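# Copy leg-to-rail angle with sliding bevel, stand it in block

## Task

Take the sliding bevel that currently stands in one of the blocks and adjust it so its angle matches precisely the angle the leaning leg makes with the rail beneath it. Then place the bevel upright in the other block: blade inside the slot, rounded foot down on the pocket's floor, standing unsupported. It counts only if it stays that way with no help from the robot; at the end release it and move the grippers away.

## Robot and tools

Robot: two arms, left_arm and right_arm, mounted on opposite sides of a table. The names do not match image sides. Each arm ends in a parallel gripper. Its fingers extend along the gripper's +x axis and close along its y axis. The reported end_effector_position is the point between the finger pads, roughly 3 to 4 cm short of the fingertips.

Frame: one scene frame for both arms, in metres. Origin at table centre, +z up, table surface at z = +0.020. left_arm's base is on the +y side. Orientations are quaternions written w first (qw, qx, qy, qz). Printed hand positions can be slightly wrong, worse when the arm is stretched out.

The 16-number row: every motion call uses rows of exactly 16 numbers, even if only one arm should move. Order: left_arm x, y, z, qw, qx, qy, qz, opening, then right_arm x, y, z, qw, qx, qy, qz, opening. Position and quaternion are an absolute target pose for that gripper in the scene frame, not an offset. Opening runs from -1 to 1: +1 is fully open (0.088 m), empty fingers touch near -0.80, and values below that close no further. Closing from fully open takes at least about 0.5 s. A call is refused (nothing sent) if any target lies more than 0.6 m from that arm's last reported position along any of the gripper's own axes. To keep an arm still, resend its last reported pose from before it stopped, with the quaternion you want rather than a drifted one, plus the desired opening.

execute_actions: argument actions, a list with at most one item, plus optional pictures (boolean, default on). Empty list: just report the state. An item with rows (1 to 15 rows) and steps (1 to 15, default 15) runs that many 1/30 s control steps, one row per step, repeating the final row if rows run out. An item with only steps (up to 300) is a wait counted from the previous result, so time spent replying is included.

move: argument target, one 16-number row as above; speed in m/s, 0.002 to 0.5, default 0.25 (turn rate capped at twice that in rad/s). Both grippers travel straight lines to their poses, finishing together, over 0.5 to 10 s; anything longer is cut at 10 s. Rotation goes the shorter way. Openings are applied at the start. No slowdown for obstacles or the other arm; grippers can lag, wander and overshoot speed, especially near full reach. Faster moves and targets set deeper past a contact hit and press harder. The result adds a move: line with the ending (done, off_target, moving, held, fault) and acting limits, plus each gripper's distance from its pose. If only one arm is named, the other finished fine. held means a check blocked the last step; limits=paced means the pose was clipped; limits=held means some steps were blocked and the arm may then jump faster than speed.

wait: argument seconds, 0 to 10; the robot gets nothing new meanwhile.

zoom_image: camera (cam_head_left, cam_head_right, cam_high, cam_low, cam_left_wrist, cam_right_wrist, all 504x504) and region [x0, y0, x1, y1] in pixels from the top-left, no larger than 504 by 504. Gives a closer view of that camera's latest image.

finished_scene: argument scene, the number of the current scene. Irreversible; its result reports success. Call it only after the bevel stands alone and the grippers have let go and withdrawn.

Controller behaviour: each step the commanded pose is limited to 70 mm and 16 degrees from the measured pose, then solved by damped IK, favouring position over orientation. A distant target may need several calls; after a call ends the arm only continues to its last clipped pose. Joint friction can leave the gripper short or slightly tilted, and tiny moves may not happen, so check the reported pose after each move and correct tilt. A Hand target line shows where the controller is currently steering. Simulation time keeps running while you think.

Result lines: state line per arm with pose and velocities; grip_measured, the finger opening on the command scale (the last Joint positions value is opening in metres; readings may be off about 1 mm). To hold something, command an opening well below grip_measured; lower squeezes harder, up to about 34 N per pad. Fast closes can press harder and sometimes bounce open. pose unreachable means the clearance check altered or blocked that arm's command; HELD marks affected steps. Joint torques are raw drive outputs with offsets and noise, not pure contact loads.

Joint ranges (rad): waist -3.054 to 3.054, shoulder 0.000 to 3.142, elbow 0.000 to 2.356, wrist pitch -1.571 to 1.571, wrist yaw -1.571 to 1.571, wrist roll -3.142 to 3.142. Load limits (N m): waist 16.6, shoulder 20.6, elbow 20.5, wrist pitch 5.42, wrist yaw 5.4, wrist roll 5.07, including held weight. Reaching one causes a TORQUE FAULT: the arm halts 10 s and drops the rest of the call.

Heat: holding loads warms motors. MOTOR HOT appears from 50 °C; at 95 °C an OVER-TEMPERATURE FAULT holds the arm, and if it does not cool within 30 to 60 s the arm and gripper lose power and go limp.

Avoid: knocking or placing anything off the table (failure), arms colliding or pushing each other (mounts included), dropping or slamming parts, hard pushes. Brief external tugs on held parts or shoves on loose items may occur; hold firmly and recheck.

Each tool is called after "Request:" by a JSON object that holds its "op" and its "data".

## Session

Request:
{"op": "execute_actions", "data": {"actions": []}}

Scene clock: 0.00 s of 4200.00 s.
left_arm: end_effector_position=(+0.0936, +0.2196, +0.4086) grip_measured=+0.822 end_effector_quat_wxyz=(+0.603, -0.018, -0.010, -0.798) end_effector_velocity=(-0.003, +0.001, -0.004) end_effector_angular_velocity=(+0.014, +0.004, -0.015) | right_arm: end_effector_position=(+0.1793, -0.4976, +0.1199) grip_measured=+0.851 end_effector_quat_wxyz=(-0.729, +0.049, -0.506, +0.459) end_effector_velocity=(-0.000, -0.003, +0.005) end_effector_angular_velocity=(-0.025, +0.016, +0.022)
Joint positions: left_arm=[-0.008  0.85   0.645  0.247  0.008 -0.006  0.079] | right_arm=[-0.593  1.586  0.758 -1.171  0.705  1.347  0.081]
Joint velocities: left_arm=[-0.007 -0.002 -0.007 -0.007  0.007 -0.007  0.   ] | right_arm=[-0.002 -0.007  0.002 -0.022  0.022 -0.022  0.   ]
Joint torques (N m, as the arm reports them, + toward a larger angle): no reading
Motor temperatures (°C, as the motors report them): left_arm=[25 26 23 22 23 23] | right_arm=[25 26 22 23 24 25]
Heat: left arm: hottest shoulder 26 °C (+0.0 °C/min); right arm: hottest shoulder 26 °C (+0.0 °C/min).
Hand target (left_arm): +0.094, +0.220, +0.409; -0.603, +0.018, +0.010, +0.798
Hand target (right_arm): +0.179, -0.498, +0.120; +0.729, -0.049, +0.506, -0.459

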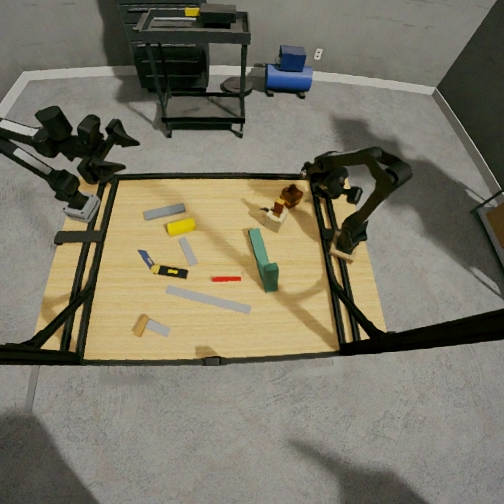

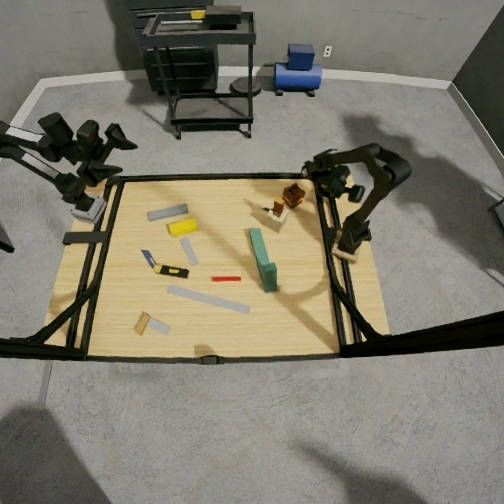

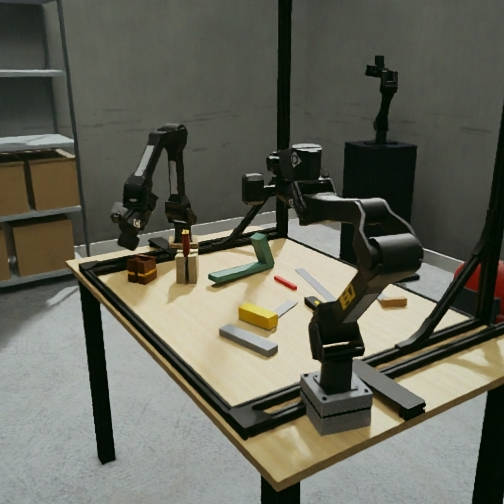

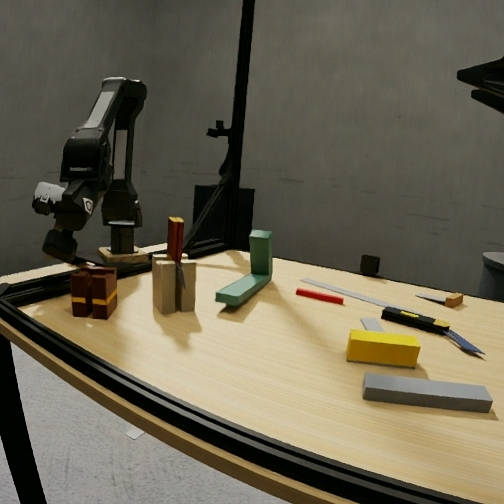

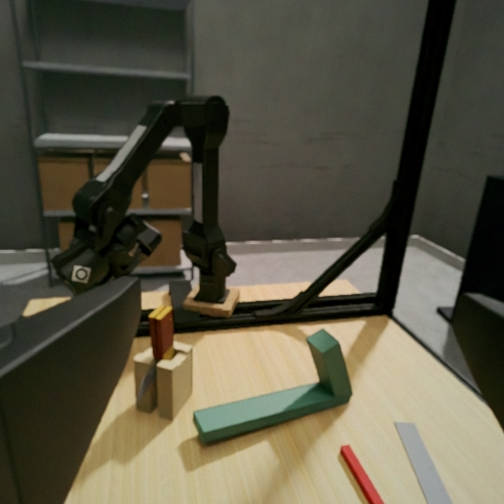

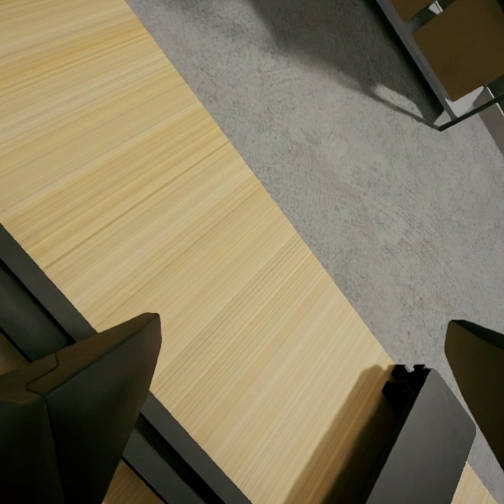

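Request:
{"op": "zoom_image", "data": {"camera": "cam_low", "region": [50, 200, 290, 330]}}

Request:
{"op": "zoom_image", "data": {"camera": "cam_left_wrist", "region": [110, 290, 370, 450]}}

Request:
{"op": "zoom_image", "data": {"camera": "cam_head_left", "region": [220, 160, 340, 300]}}

Request:
{"op": "zoom_image", "data": {"camera": "cam_high", "region": [110, 210, 290, 300]}}

Region (50, 200, 290, 330) of cam_low's 504x504 image, scaled by 2.100, with more detail than that image has; it fills the top 273 rows of this view, and the rest is white.

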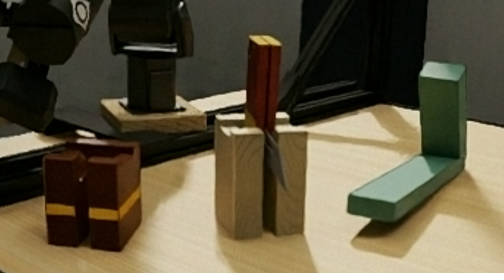

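Region (110, 290, 370, 450) of cam_left_wrist's 504x504 image, scaled by 1.938, with more detail than that image has; it fills the top 310 rows of this view, and the rest is white.

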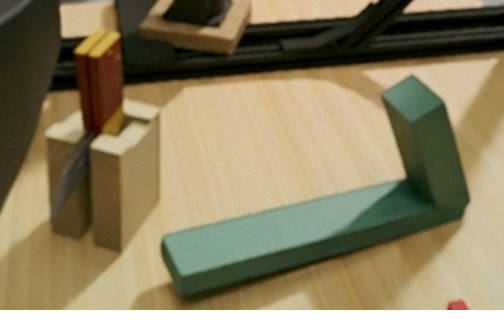

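Region (220, 160, 340, 300) of cam_head_left's 504x504 image, scaled by 3.600, with more detail than that image has; it fills the left 432 columns of this view, and the rest is white.

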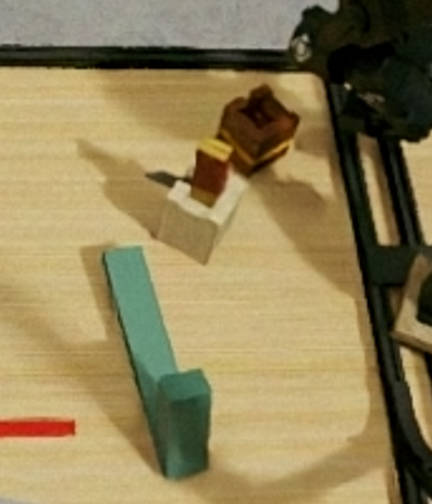

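Region (110, 210, 290, 300) of cam_high's 504x504 image, scaled by 2.800, with more detail than that image has.

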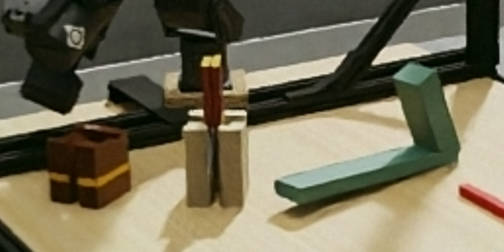

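Request:
{"op": "move", "data": {"target": [0.0936,0.2196,0.4086,0.603,-0.018,-0.010,-0.798,1.0, 0.15,-0.42,0.30,0.7304,-0.2687,0.4217,0.4653,1.0], "speed": 0.25}}

Scene clock: 124.47 s of 4200.00 s.
left_arm: end_effector_position=(+0.0936, +0.2196, +0.4084) grip_measured=+0.985 end_effector_quat_wxyz=(+0.603, -0.018, -0.010, -0.798) end_effector_velocity=(+0.000, +0.000, -0.002) end_effector_angular_velocity=(+0.005, -0.009, +0.005) | right_arm: end_effector_position=(+0.1486, -0.4214, +0.2980) grip_measured=+1.000 end_effector_quat_wxyz=(+0.729, -0.268, +0.427, +0.463) end_effector_velocity=(-0.000, -0.002, -0.001) end_effector_angular_velocity=(-0.012, -0.003, +0.010)
Joint positions: left_arm=[-0.008  0.85   0.645  0.247  0.008 -0.006  0.087] | right_arm=[-1.076  1.008  1.216 -1.515 -0.448 -1.002  0.088]
Joint velocities: left_arm=[-0.002 -0.002 -0.002 -0.007 -0.007  0.007 -0.   ] | right_arm=[-0.007  0.002  0.002 -0.007  0.007 -0.022  0.   ]
Joint torques (N m, as the arm reports them, + toward a larger angle): left_arm=[ 0.02 -1.77  7.51  1.5   0.05  0.01] | right_arm=[-0.44 -0.88  7.42  0.37 -0.54 -0.09]
Motor temperatures (°C, as the motors report them): left_arm=[25 26 31 30 23 23] | right_arm=[25 28 26 23 24 25]
Heat: left arm: hottest elbow 31 °C (+1.0 °C/min); right arm: hottest shoulder 28 °C (+0.0 °C/min).
Hand target (left_arm): +0.094, +0.220, +0.409; -0.603, +0.018, +0.010, +0.798
Hand target (right_arm): +0.150, -0.421, +0.300; +0.730, -0.268, +0.424, +0.464
Off the commanded pose (left_arm): 0.000 m, 0 deg.
Off the commanded pose (right_arm): 0.003 m, 1 deg.
After step 90, 117.00 s passed at rest.
move: done

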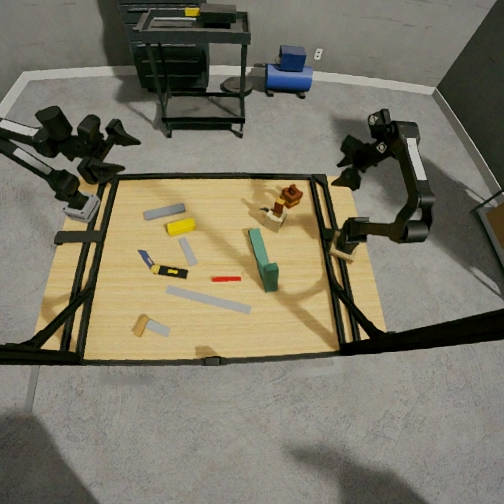

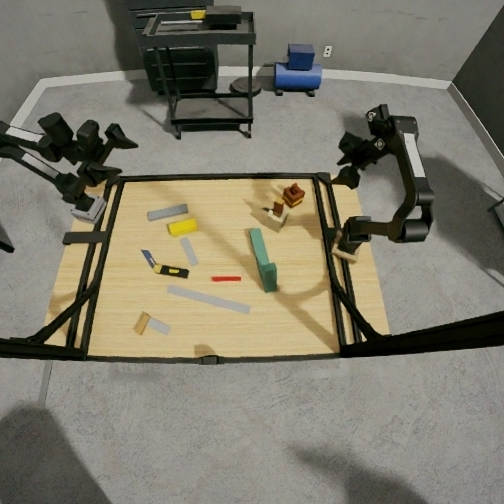

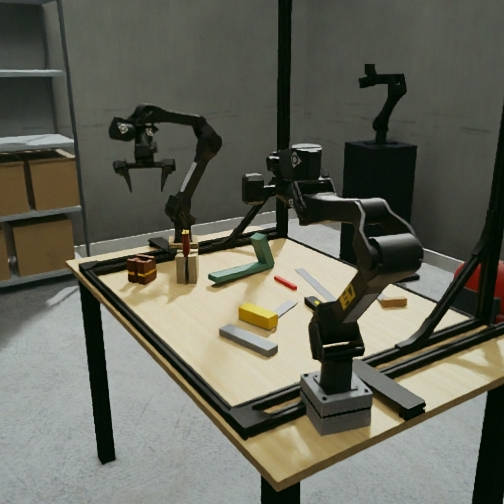

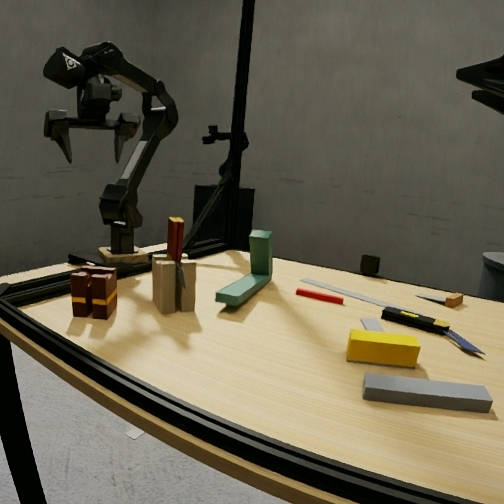

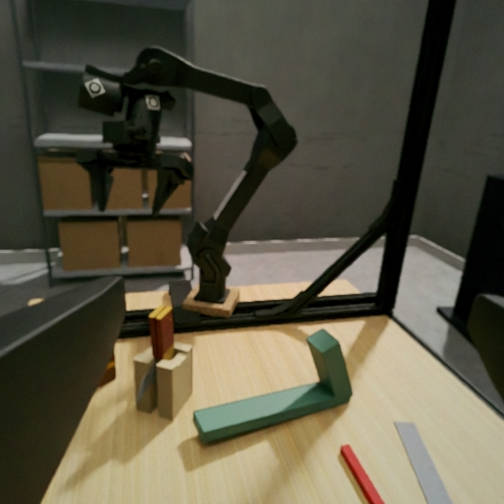

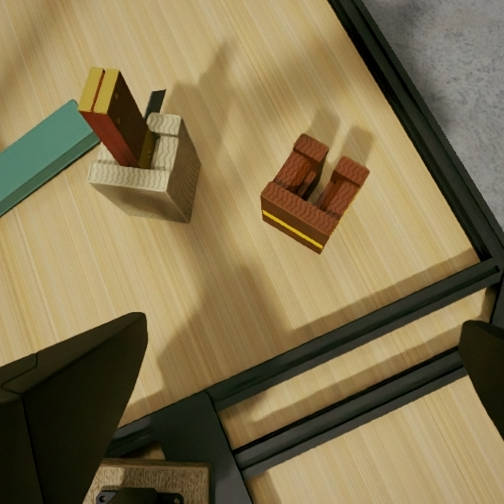

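Request:
{"op": "zoom_image", "data": {"camera": "cam_right_wrist", "region": [50, 50, 250, 250]}}

Request:
{"op": "zoom_image", "data": {"camera": "cam_right_wrist", "region": [230, 100, 400, 270]}}

Region (50, 50, 250, 250) of cam_right_wrist's 504x504 image, scaled by 2.520, with more detail than that image has.

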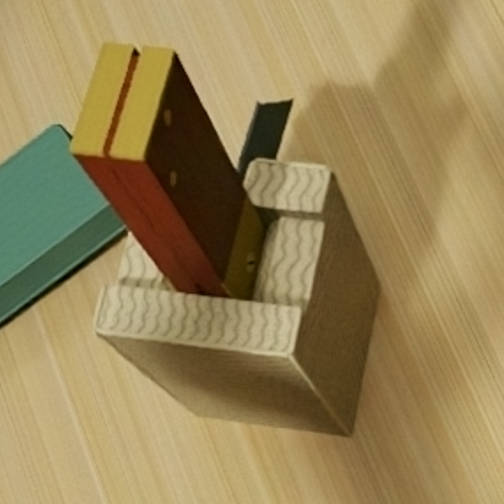

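Region (230, 100, 400, 270) of cam_right_wrist's 504x504 image, scaled by 2.965, with more detail than that image has.

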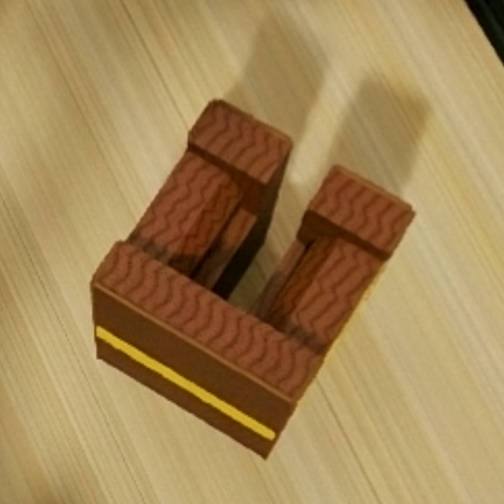

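Request:
{"op": "move", "data": {"target": [0.0936,0.2196,0.4086,0.603,-0.018,-0.010,-0.798,1.0, 0.113,-0.226,0.29,0.6184,-0.3428,0.6184,0.3428,1.0], "speed": 0.25}}

Scene clock: 246.07 s of 4200.00 s.
left_arm: end_effector_position=(+0.0936, +0.2196, +0.4084) grip_measured=+0.985 end_effector_quat_wxyz=(+0.603, -0.018, -0.010, -0.798) end_effector_velocity=(-0.002, +0.001, -0.005) end_effector_angular_velocity=(+0.023, +0.001, -0.010) | right_arm: end_effector_position=(+0.1108, -0.2258, +0.2890) grip_measured=+1.000 end_effector_quat_wxyz=(+0.644, -0.322, +0.591, +0.364) end_effector_velocity=(-0.003, +0.000, -0.003) end_effector_angular_velocity=(-0.006, +0.029, -0.022)
Joint positions: left_arm=[-0.008  0.85   0.645  0.247  0.008 -0.006  0.087] | right_arm=[ 0.021  1.628  1.715 -1.561 -0.001  0.148  0.088]
Joint velocities: left_arm=[-0.002 -0.002 -0.002 -0.022  0.007 -0.007 -0.   ] | right_arm=[-0.002  0.007 -0.002 -0.007 -0.022  0.022  0.   ]
Joint torques (N m, as the arm reports them, + toward a larger angle): left_arm=[ 0.04 -1.78  7.53  1.51  0.04  0.01] | right_arm=[ 0.31 -5.07  7.65  0.14  0.1   0.11]
Motor temperatures (°C, as the motors report them): left_arm=[25 27 34 31 23 23] | right_arm=[25 26 31 24 24 25]
Heat: left arm: hottest elbow 34 °C (+1.0 °C/min); right arm: hottest elbow 31 °C (+1.0 °C/min).
Hand target (left_arm): +0.094, +0.220, +0.409; -0.603, +0.018, +0.010, +0.798
Hand target (right_arm): +0.111, -0.223, +0.288; +0.644, -0.323, +0.591, +0.362
Off the commanded pose (left_arm): 0.000 m, 0 deg.
Off the commanded pose (right_arm): 0.002 m, 6 deg.
joint sent to its limit (right arm) — the command would take joint 4 (wrist pitch) past its lower limit, so that joint was sent only as far as its limit.
After step 90, 117.00 s passed at rest.
move: off_target (right_arm)

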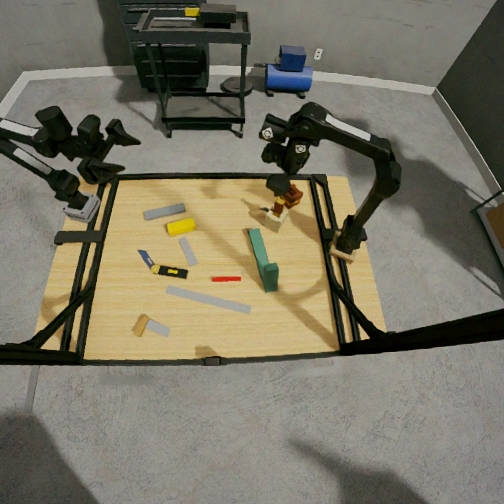

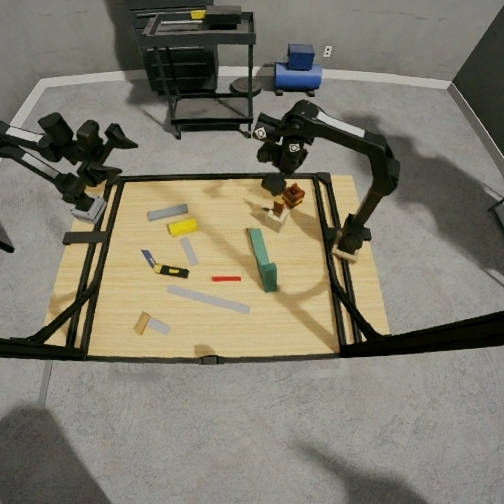

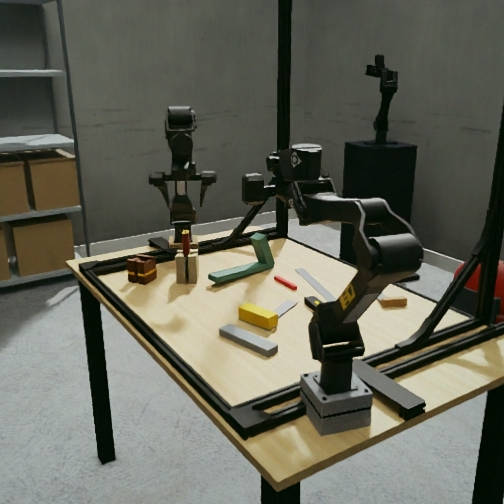

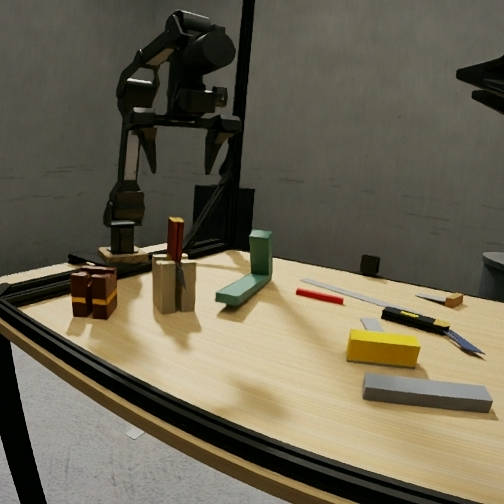

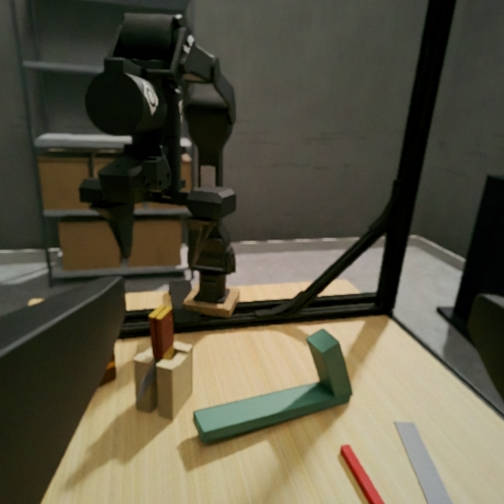

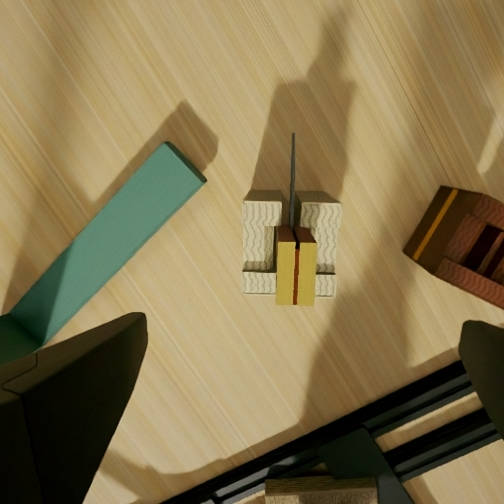

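Request:
{"op": "move", "data": {"target": [0.0936,0.2196,0.4086,0.603,-0.018,-0.010,-0.798,1.0, 0.116,-0.226,0.25,0.6184,-0.3428,0.6184,0.3428,1.0], "speed": 0.1}}

Scene clock: 279.37 s of 4200.00 s.
left_arm: end_effector_position=(+0.0935, +0.2196, +0.4083) grip_measured=+0.985 end_effector_quat_wxyz=(+0.603, -0.018, -0.010, -0.798) end_effector_velocity=(+0.000, +0.000, -0.003) end_effector_angular_velocity=(+0.023, +0.017, +0.004) | right_arm: end_effector_position=(+0.1146, -0.2256, +0.2551) grip_measured=+1.000 end_effector_quat_wxyz=(+0.623, -0.339, +0.614, +0.347) end_effector_velocity=(-0.003, -0.004, -0.001) end_effector_angular_velocity=(-0.016, +0.031, +0.000)
Joint positions: left_arm=[-0.008  0.85   0.645  0.247  0.008 -0.006  0.087] | right_arm=[ 0.01   1.669  1.623 -1.508 -0.001  0.137  0.088]
Joint velocities: left_arm=[-0.002 -0.002  0.002 -0.022 -0.007 -0.022 -0.   ] | right_arm=[-0.007  0.002 -0.002 -0.022 -0.022 -0.007  0.   ]
Joint torques (N m, as the arm reports them, + toward a larger angle): left_arm=[ 0.02 -1.77  7.52  1.51  0.05  0.  ] | right_arm=[-0.3  -5.67  4.9   0.32  0.04 -0.09]
Motor temperatures (°C, as the motors report them): left_arm=[25 27 34 31 23 23] | right_arm=[25 28 32 23 24 25]
Heat: left arm: hottest elbow 34 °C (+1.0 °C/min); right arm: hottest elbow 32 °C (+1.0 °C/min).
Hand target (left_arm): +0.094, +0.220, +0.409; -0.603, +0.018, +0.010, +0.798
Hand target (right_arm): +0.116, -0.226, +0.250; +0.618, -0.343, +0.618, +0.343
Off the commanded pose (left_arm): 0.000 m, 0 deg.
Off the commanded pose (right_arm): 0.005 m, 1 deg.
After step 90, 29.43 s passed at rest.
move: done

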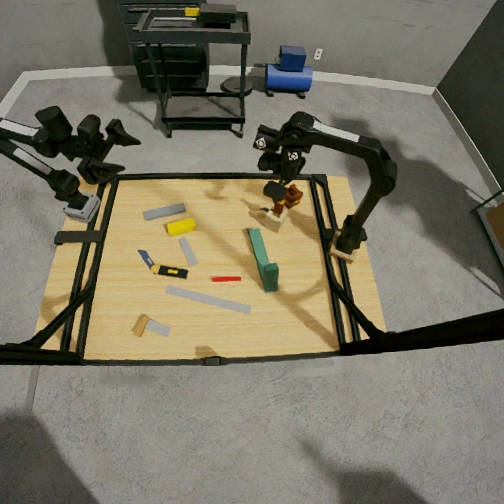

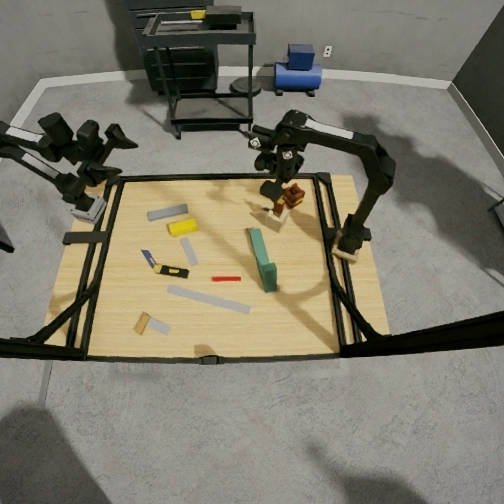

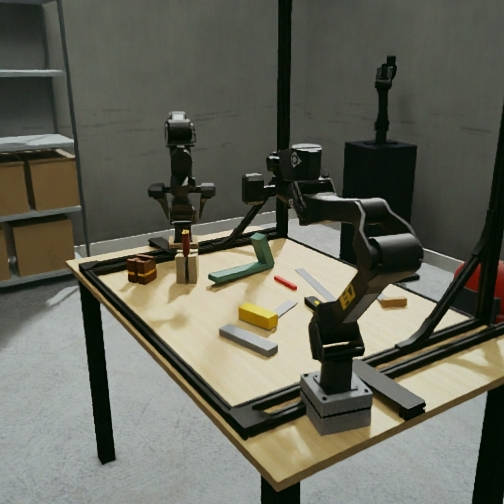

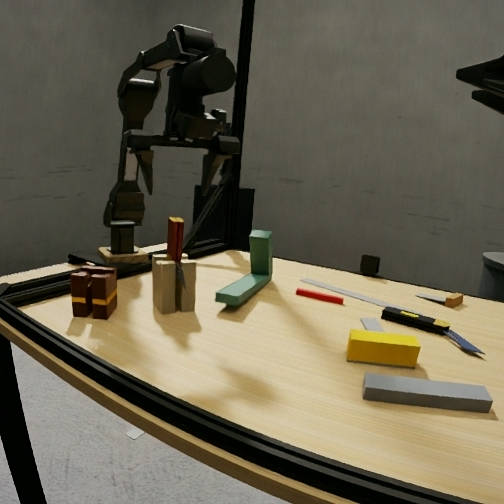

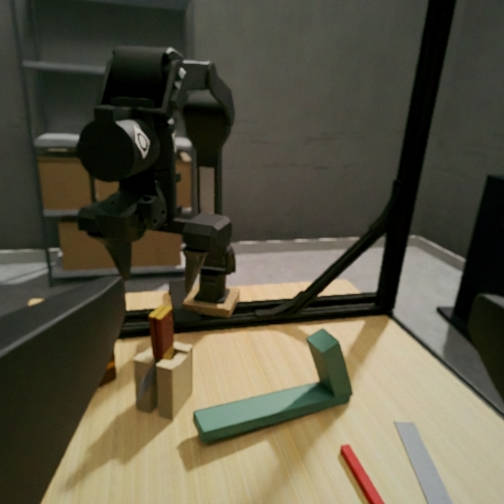

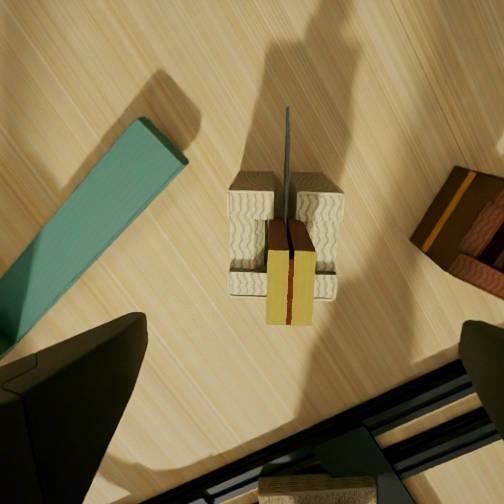

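Request:
{"op": "move", "data": {"target": [0.0936,0.2196,0.4086,0.603,-0.018,-0.010,-0.798,1.0, 0.116,-0.227,0.178,0.6184,-0.3428,0.6184,0.3428,1.0], "speed": 0.1}}

Scene clock: 309.40 s of 4200.00 s.
left_arm: end_effector_position=(+0.0935, +0.2196, +0.4082) grip_measured=+0.985 end_effector_quat_wxyz=(+0.603, -0.018, -0.010, -0.798) end_effector_velocity=(-0.002, -0.000, -0.003) end_effector_angular_velocity=(+0.004, +0.006, -0.010) | right_arm: end_effector_position=(+0.1154, -0.2251, +0.1799) grip_measured=+1.000 end_effector_quat_wxyz=(+0.619, -0.342, +0.617, +0.344) end_effector_velocity=(+0.000, +0.002, -0.004) end_effector_angular_velocity=(+0.010, +0.004, +0.005)
Joint positions: left_arm=[-0.008  0.85   0.645  0.247  0.008 -0.006  0.087] | right_arm=[ 0.008  1.669  1.324 -1.222 -0.001  0.136  0.088]
Joint velocities: left_arm=[-0.002  0.002 -0.007  0.007  0.007 -0.007 -0.   ] | right_arm=[-0.002  0.002 -0.012  0.022 -0.007 -0.007  0.   ]
Joint torques (N m, as the arm reports them, + toward a larger angle): left_arm=[ 0.   -1.82  7.52  1.51  0.04  0.01] | right_arm=[-0.3  -7.21  4.91  0.31  0.04 -0.1 ]
Motor temperatures (°C, as the motors report them): left_arm=[25 27 35 32 23 23] | right_arm=[25 29 30 24 24 25]
Heat: left arm: hottest elbow 35 °C (+1.0 °C/min); right arm: hottest elbow 30 °C (-1.0 °C/min).
Hand target (left_arm): +0.094, +0.220, +0.409; -0.603, +0.018, +0.010, +0.798
Hand target (right_arm): +0.116, -0.227, +0.178; +0.618, -0.343, +0.618, +0.343
Off the commanded pose (left_arm): 0.000 m, 0 deg.
Off the commanded pose (right_arm): 0.003 m, 0 deg.
After step 90, 25.87 s passed at rest.
move: done

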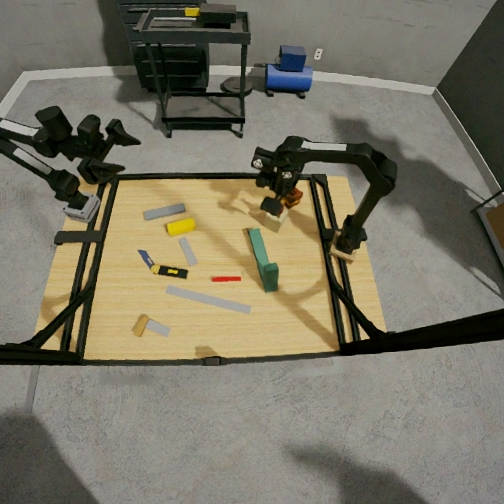

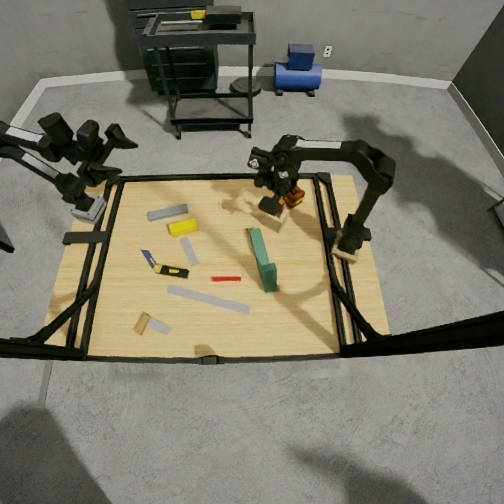

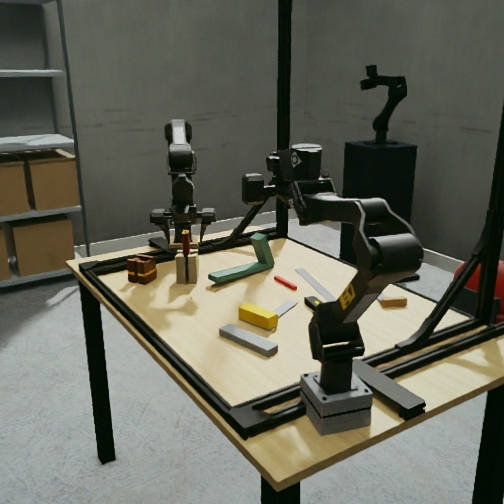

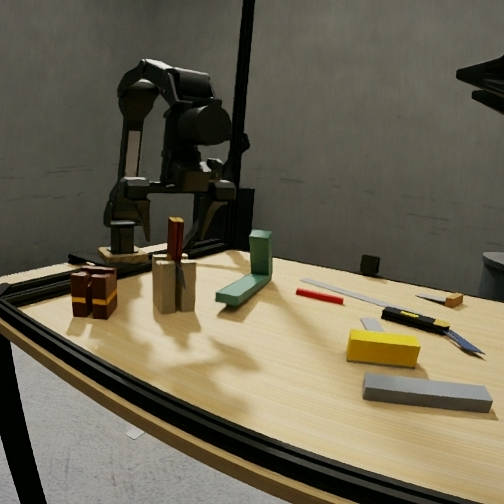

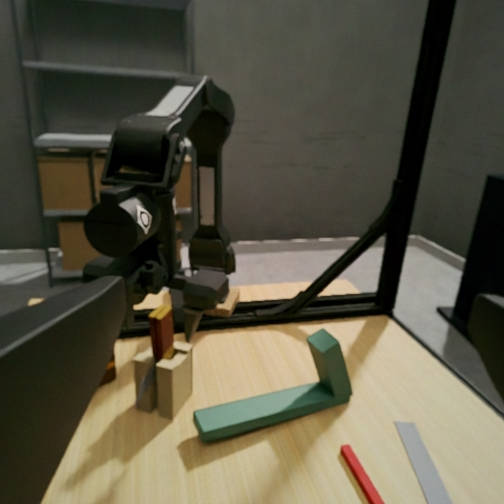

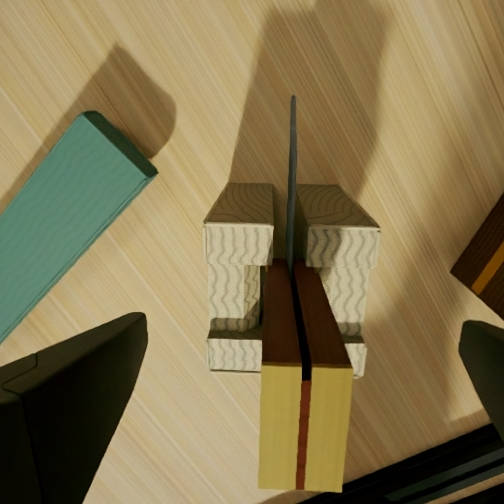

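Request:
{"op": "zoom_image", "data": {"camera": "cam_low", "region": [100, 150, 260, 330]}}

Region (100, 150, 260, 330) of cam_low's 504x504 image, scaled by 2.800, with more detail than that image has.

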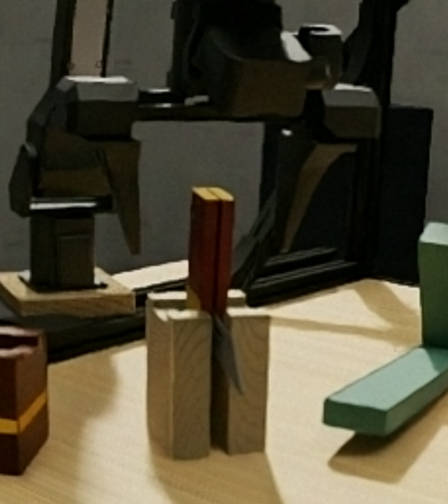

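Request:
{"op": "move", "data": {"target": [0.0936,0.2196,0.4086,0.603,-0.018,-0.010,-0.798,1.0, 0.116,-0.227,0.180,0.6184,-0.3428,0.6184,0.3428,-0.1], "speed": 0.05}}

Request:
{"op": "move", "data": {"target": [0.0936,0.2196,0.4086,0.603,-0.018,-0.010,-0.798,1.0, 0.116,-0.227,0.180,0.6184,-0.3428,0.6184,0.3428,-0.55], "speed": 0.05}}

Scene clock: 331.50 s of 4200.00 s.
left_arm: end_effector_position=(+0.0935, +0.2196, +0.4082) grip_measured=+0.985 end_effector_quat_wxyz=(+0.603, -0.018, -0.010, -0.798) end_effector_velocity=(-0.002, +0.001, -0.002) end_effector_angular_velocity=(+0.005, -0.009, -0.009) | right_arm: end_effector_position=(+0.1152, -0.2258, +0.1796) grip_measured=-0.098 end_effector_quat_wxyz=(+0.619, -0.342, +0.618, +0.343) end_effector_velocity=(-0.001, -0.002, +0.001) end_effector_angular_velocity=(+0.001, +0.008, +0.020)
Joint positions: left_arm=[-0.008  0.85   0.645  0.247  0.008 -0.006  0.087] | right_arm=[ 0.008  1.669  1.323 -1.224 -0.001  0.136  0.034]
Joint velocities: left_arm=[-0.002 -0.002 -0.002 -0.007  0.007  0.007  0.   ] | right_arm=[-0.002 -0.007 -0.002 -0.007 -0.007 -0.022 -0.001]
Joint torques (N m, as the arm reports them, + toward a larger angle): left_arm=[ 0.03 -1.82  7.5   1.52  0.05  0.01] | right_arm=[-0.29 -7.16  6.08 -0.02  0.04 -0.1 ]
Motor temperatures (°C, as the motors report them): left_arm=[25 27 35 32 23 23] | right_arm=[25 31 29 24 24 25]
Heat: left arm: hottest elbow 35 °C (+1.0 °C/min); right arm: hottest shoulder 31 °C (-1.0 °C/min).
Hand target (left_arm): +0.094, +0.220, +0.409; -0.603, +0.018, +0.010, +0.798
Hand target (right_arm): +0.116, -0.227, +0.180; +0.619, -0.343, +0.619, +0.343
Off the commanded pose (left_arm): 0.000 m, 0 deg.
Off the commanded pose (right_arm): 0.002 m, 0 deg.
After step 90, 18.40 s passed at rest.
move: done

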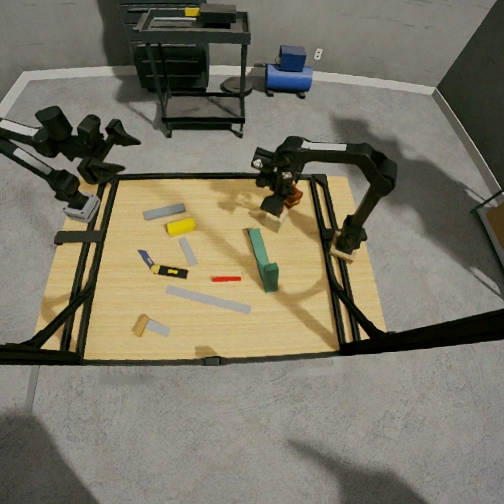

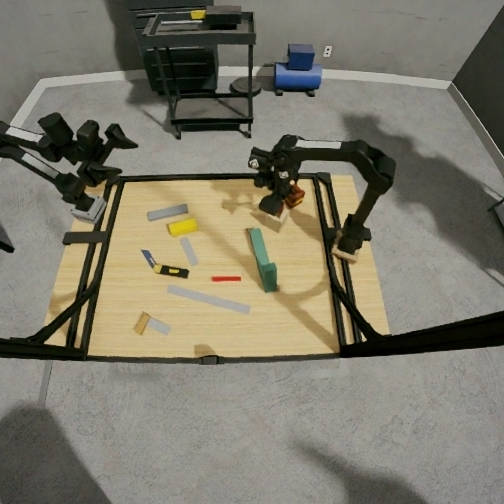

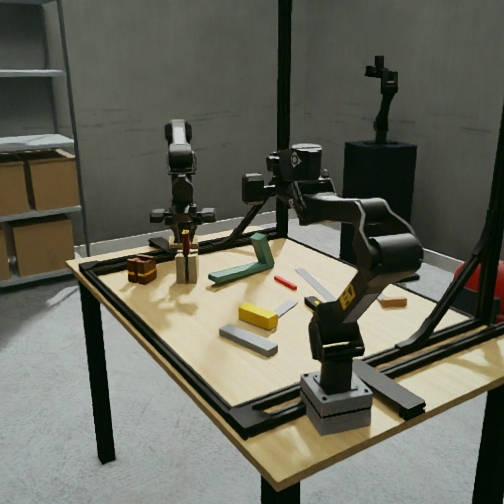

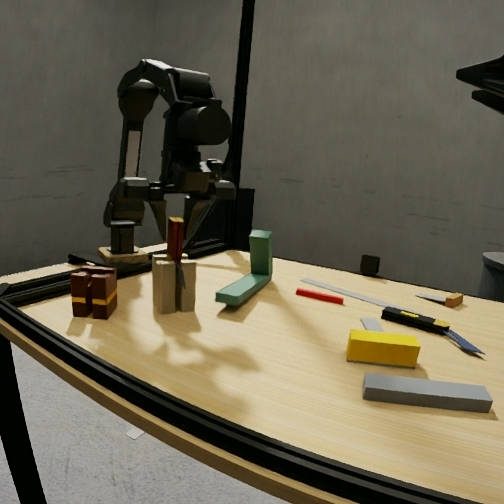

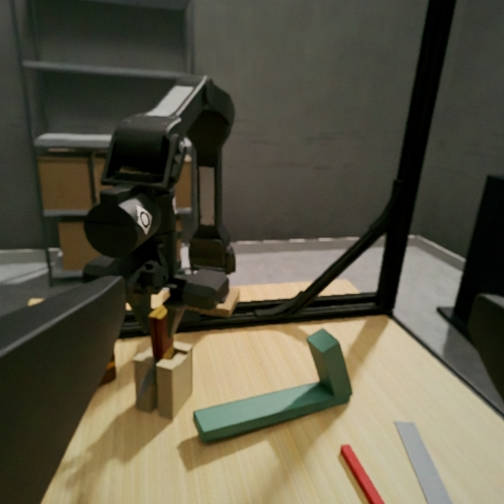

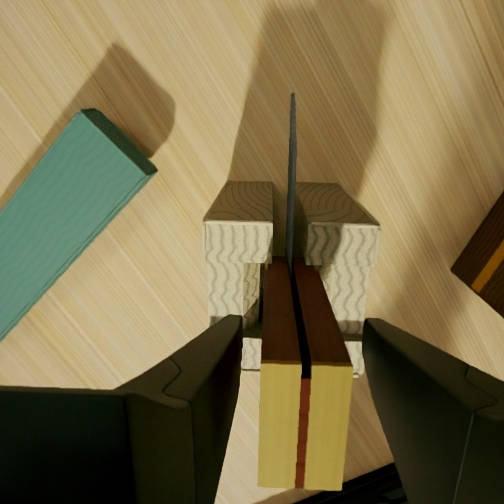

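Scene clock: 332.20 s of 4200.00 s.
left_arm: end_effector_position=(+0.0935, +0.2196, +0.4082) grip_measured=+0.985 end_effector_quat_wxyz=(+0.603, -0.018, -0.010, -0.798) end_effector_velocity=(-0.002, +0.001, -0.002) end_effector_angular_velocity=(+0.009, +0.005, -0.010) | right_arm: end_effector_position=(+0.1146, -0.2255, +0.1796) grip_measured=-0.417 end_effector_quat_wxyz=(+0.618, -0.341, +0.619, +0.345) end_effector_velocity=(-0.002, -0.002, +0.000) end_effector_angular_velocity=(+0.002, +0.023, -0.015)
Joint positions: left_arm=[-0.008  0.85   0.645  0.247  0.008 -0.006  0.087] | right_arm=[ 0.008  1.669  1.323 -1.224 -0.005  0.136  0.019]
Joint velocities: left_arm=[-0.002 -0.002 -0.002 -0.007  0.007 -0.007  0.   ] | right_arm=[-0.007 -0.002 -0.002 -0.007 -0.022  0.007 -0.   ]
Joint torques (N m, as the arm reports them, + toward a larger angle): left_arm=[ 0.04 -1.81  7.5   1.53  0.04  0.01] | right_arm=[-0.26 -7.17  6.06 -0.01  0.2  -0.1 ]
Motor temperatures (°C, as the motors report them): left_arm=[25 27 35 32 23 23] | right_arm=[25 31 29 24 24 25]
Heat: left arm: hottest elbow 35 °C (+1.0 °C/min); right arm: hottest shoulder 31 °C (-1.0 °C/min).
Hand target (left_arm): +0.094, +0.220, +0.409; -0.603, +0.018, +0.010, +0.798
Hand target (right_arm): +0.116, -0.227, +0.180; +0.618, -0.343, +0.618, +0.343
Off the commanded pose (left_arm): 0.000 m, 0 deg.
Off the commanded pose (right_arm): 0.002 m, 0 deg.
move: done

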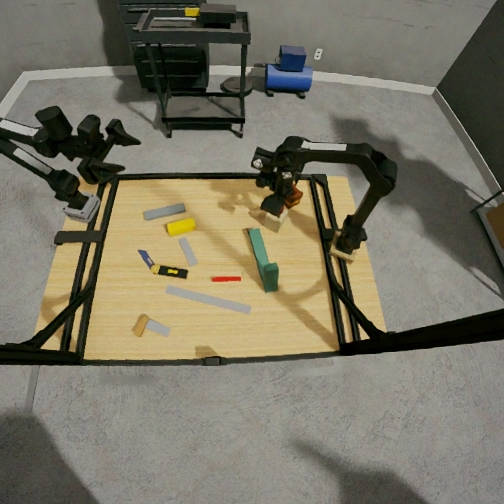

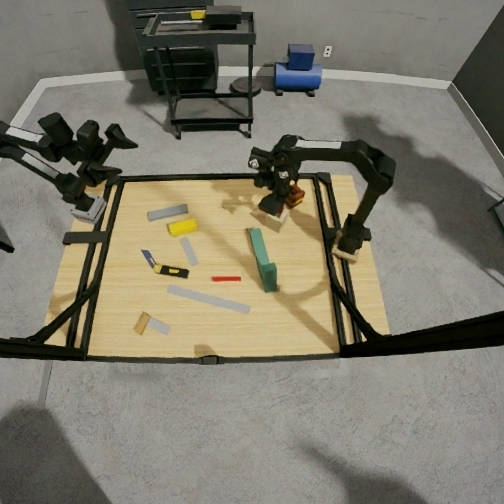

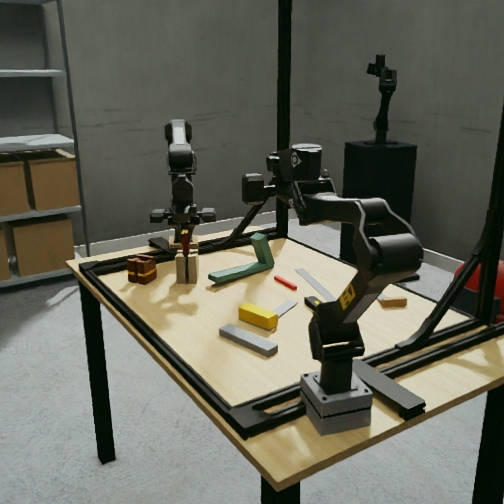

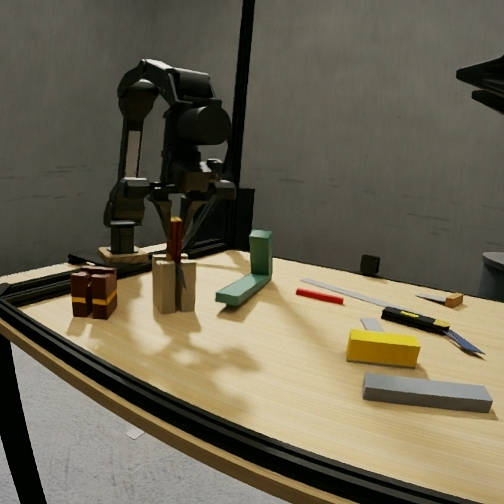

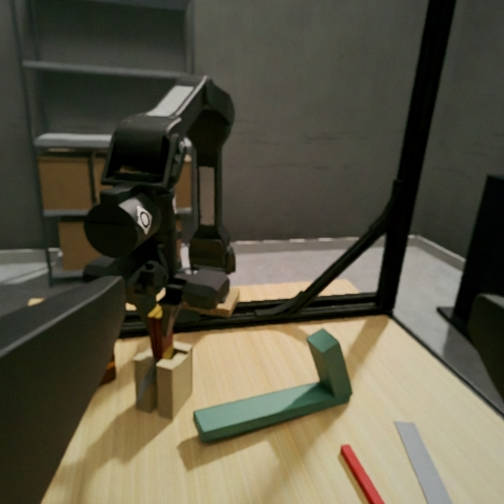

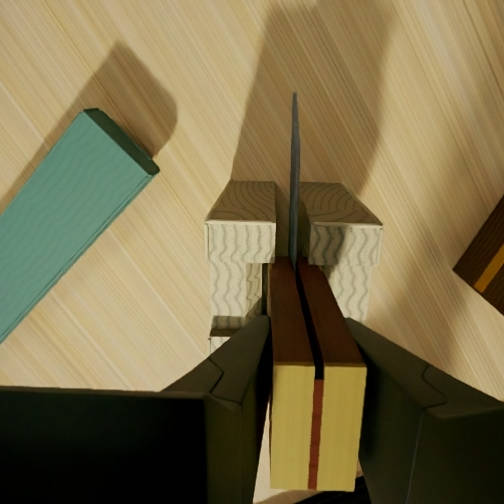

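Request:
{"op": "move", "data": {"target": [0.0936,0.2196,0.4086,0.603,-0.018,-0.010,-0.798,1.0, 0.116,-0.227,0.272,0.6184,-0.3428,0.6184,0.3428,-0.55], "speed": 0.04}}

Scene clock: 341.73 s of 4200.00 s.
left_arm: end_effector_position=(+0.0935, +0.2196, +0.4082) grip_measured=+0.985 end_effector_quat_wxyz=(+0.603, -0.018, -0.010, -0.798) end_effector_velocity=(-0.001, +0.001, -0.002) end_effector_angular_velocity=(+0.005, -0.009, +0.000) | right_arm: end_effector_position=(+0.1143, -0.2272, +0.2672) grip_measured=-0.418 end_effector_quat_wxyz=(+0.622, -0.339, +0.615, +0.347) end_effector_velocity=(-0.003, -0.007, +0.001) end_effector_angular_velocity=(-0.032, +0.006, +0.010)
Joint positions: left_arm=[-0.008  0.85   0.645  0.247  0.008 -0.006  0.087] | right_arm=[ 0.008  1.675  1.679 -1.561 -0.003  0.135  0.019]
Joint velocities: left_arm=[-0.007 -0.002 -0.002 -0.007 -0.007  0.007 -0.   ] | right_arm=[ 0.002 -0.002  0.002 -0.037  0.007 -0.007 -0.   ]
Joint torques (N m, as the arm reports them, + toward a larger angle): left_arm=[ 0.01 -1.82  7.53  1.53  0.04  0.01] | right_arm=[-0.28 -7.31  7.83 -0.01  0.09 -0.09]
Motor temperatures (°C, as the motors report them): left_arm=[25 27 35 32 23 23] | right_arm=[25 31 29 23 24 25]
Heat: left arm: hottest elbow 35 °C (+1.0 °C/min); right arm: hottest shoulder 31 °C (+0.0 °C/min).
Hand target (left_arm): +0.094, +0.220, +0.409; -0.603, +0.018, +0.010, +0.798
Hand target (right_arm): +0.116, -0.227, +0.272; +0.627, -0.337, +0.610, +0.349
Off the commanded pose (left_arm): 0.000 m, 0 deg.
Off the commanded pose (right_arm): 0.005 m, 1 deg.
joint sent to its limit (right arm) — the command would take joint 4 (wrist pitch) past its lower limit, so that joint was sent only as far as its limit.
move: done

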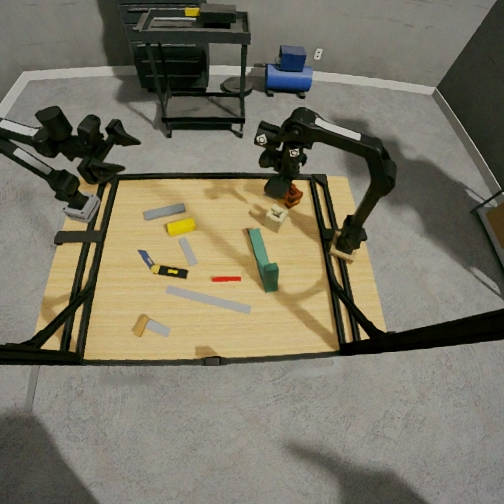

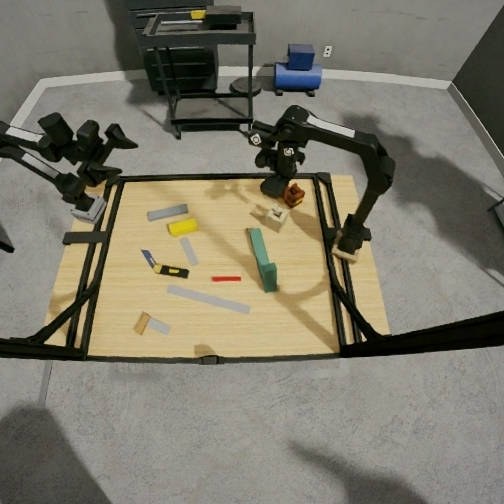

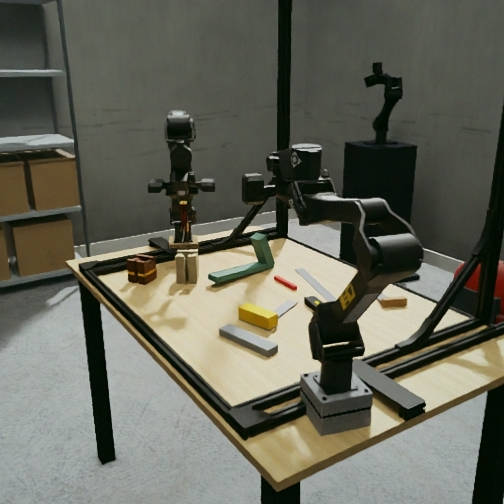

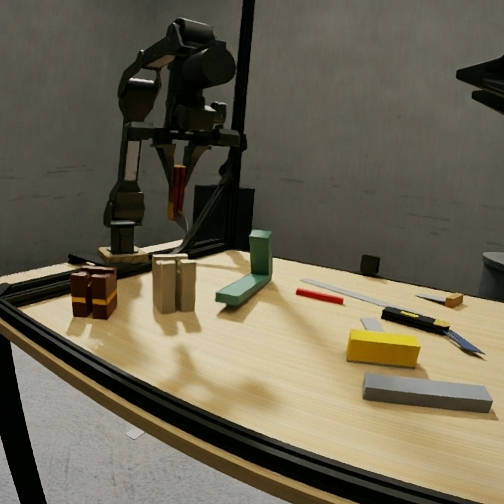

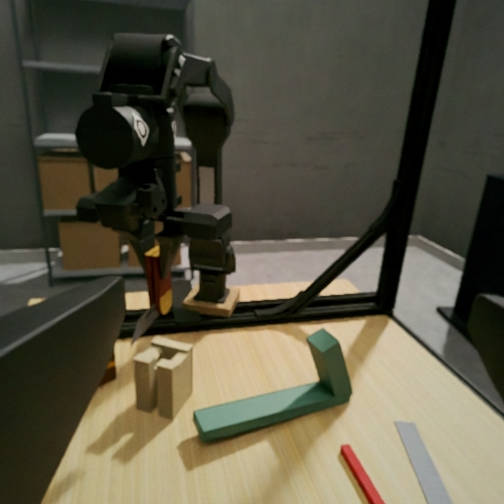

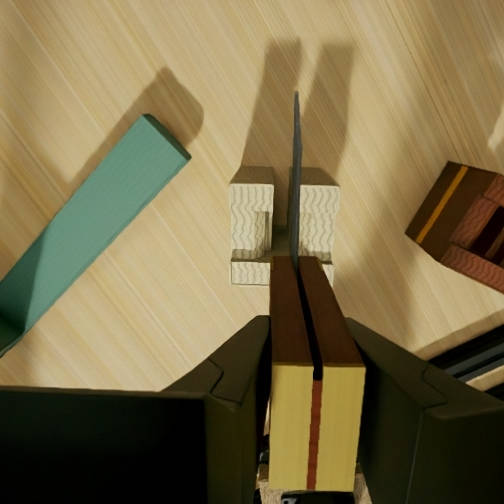

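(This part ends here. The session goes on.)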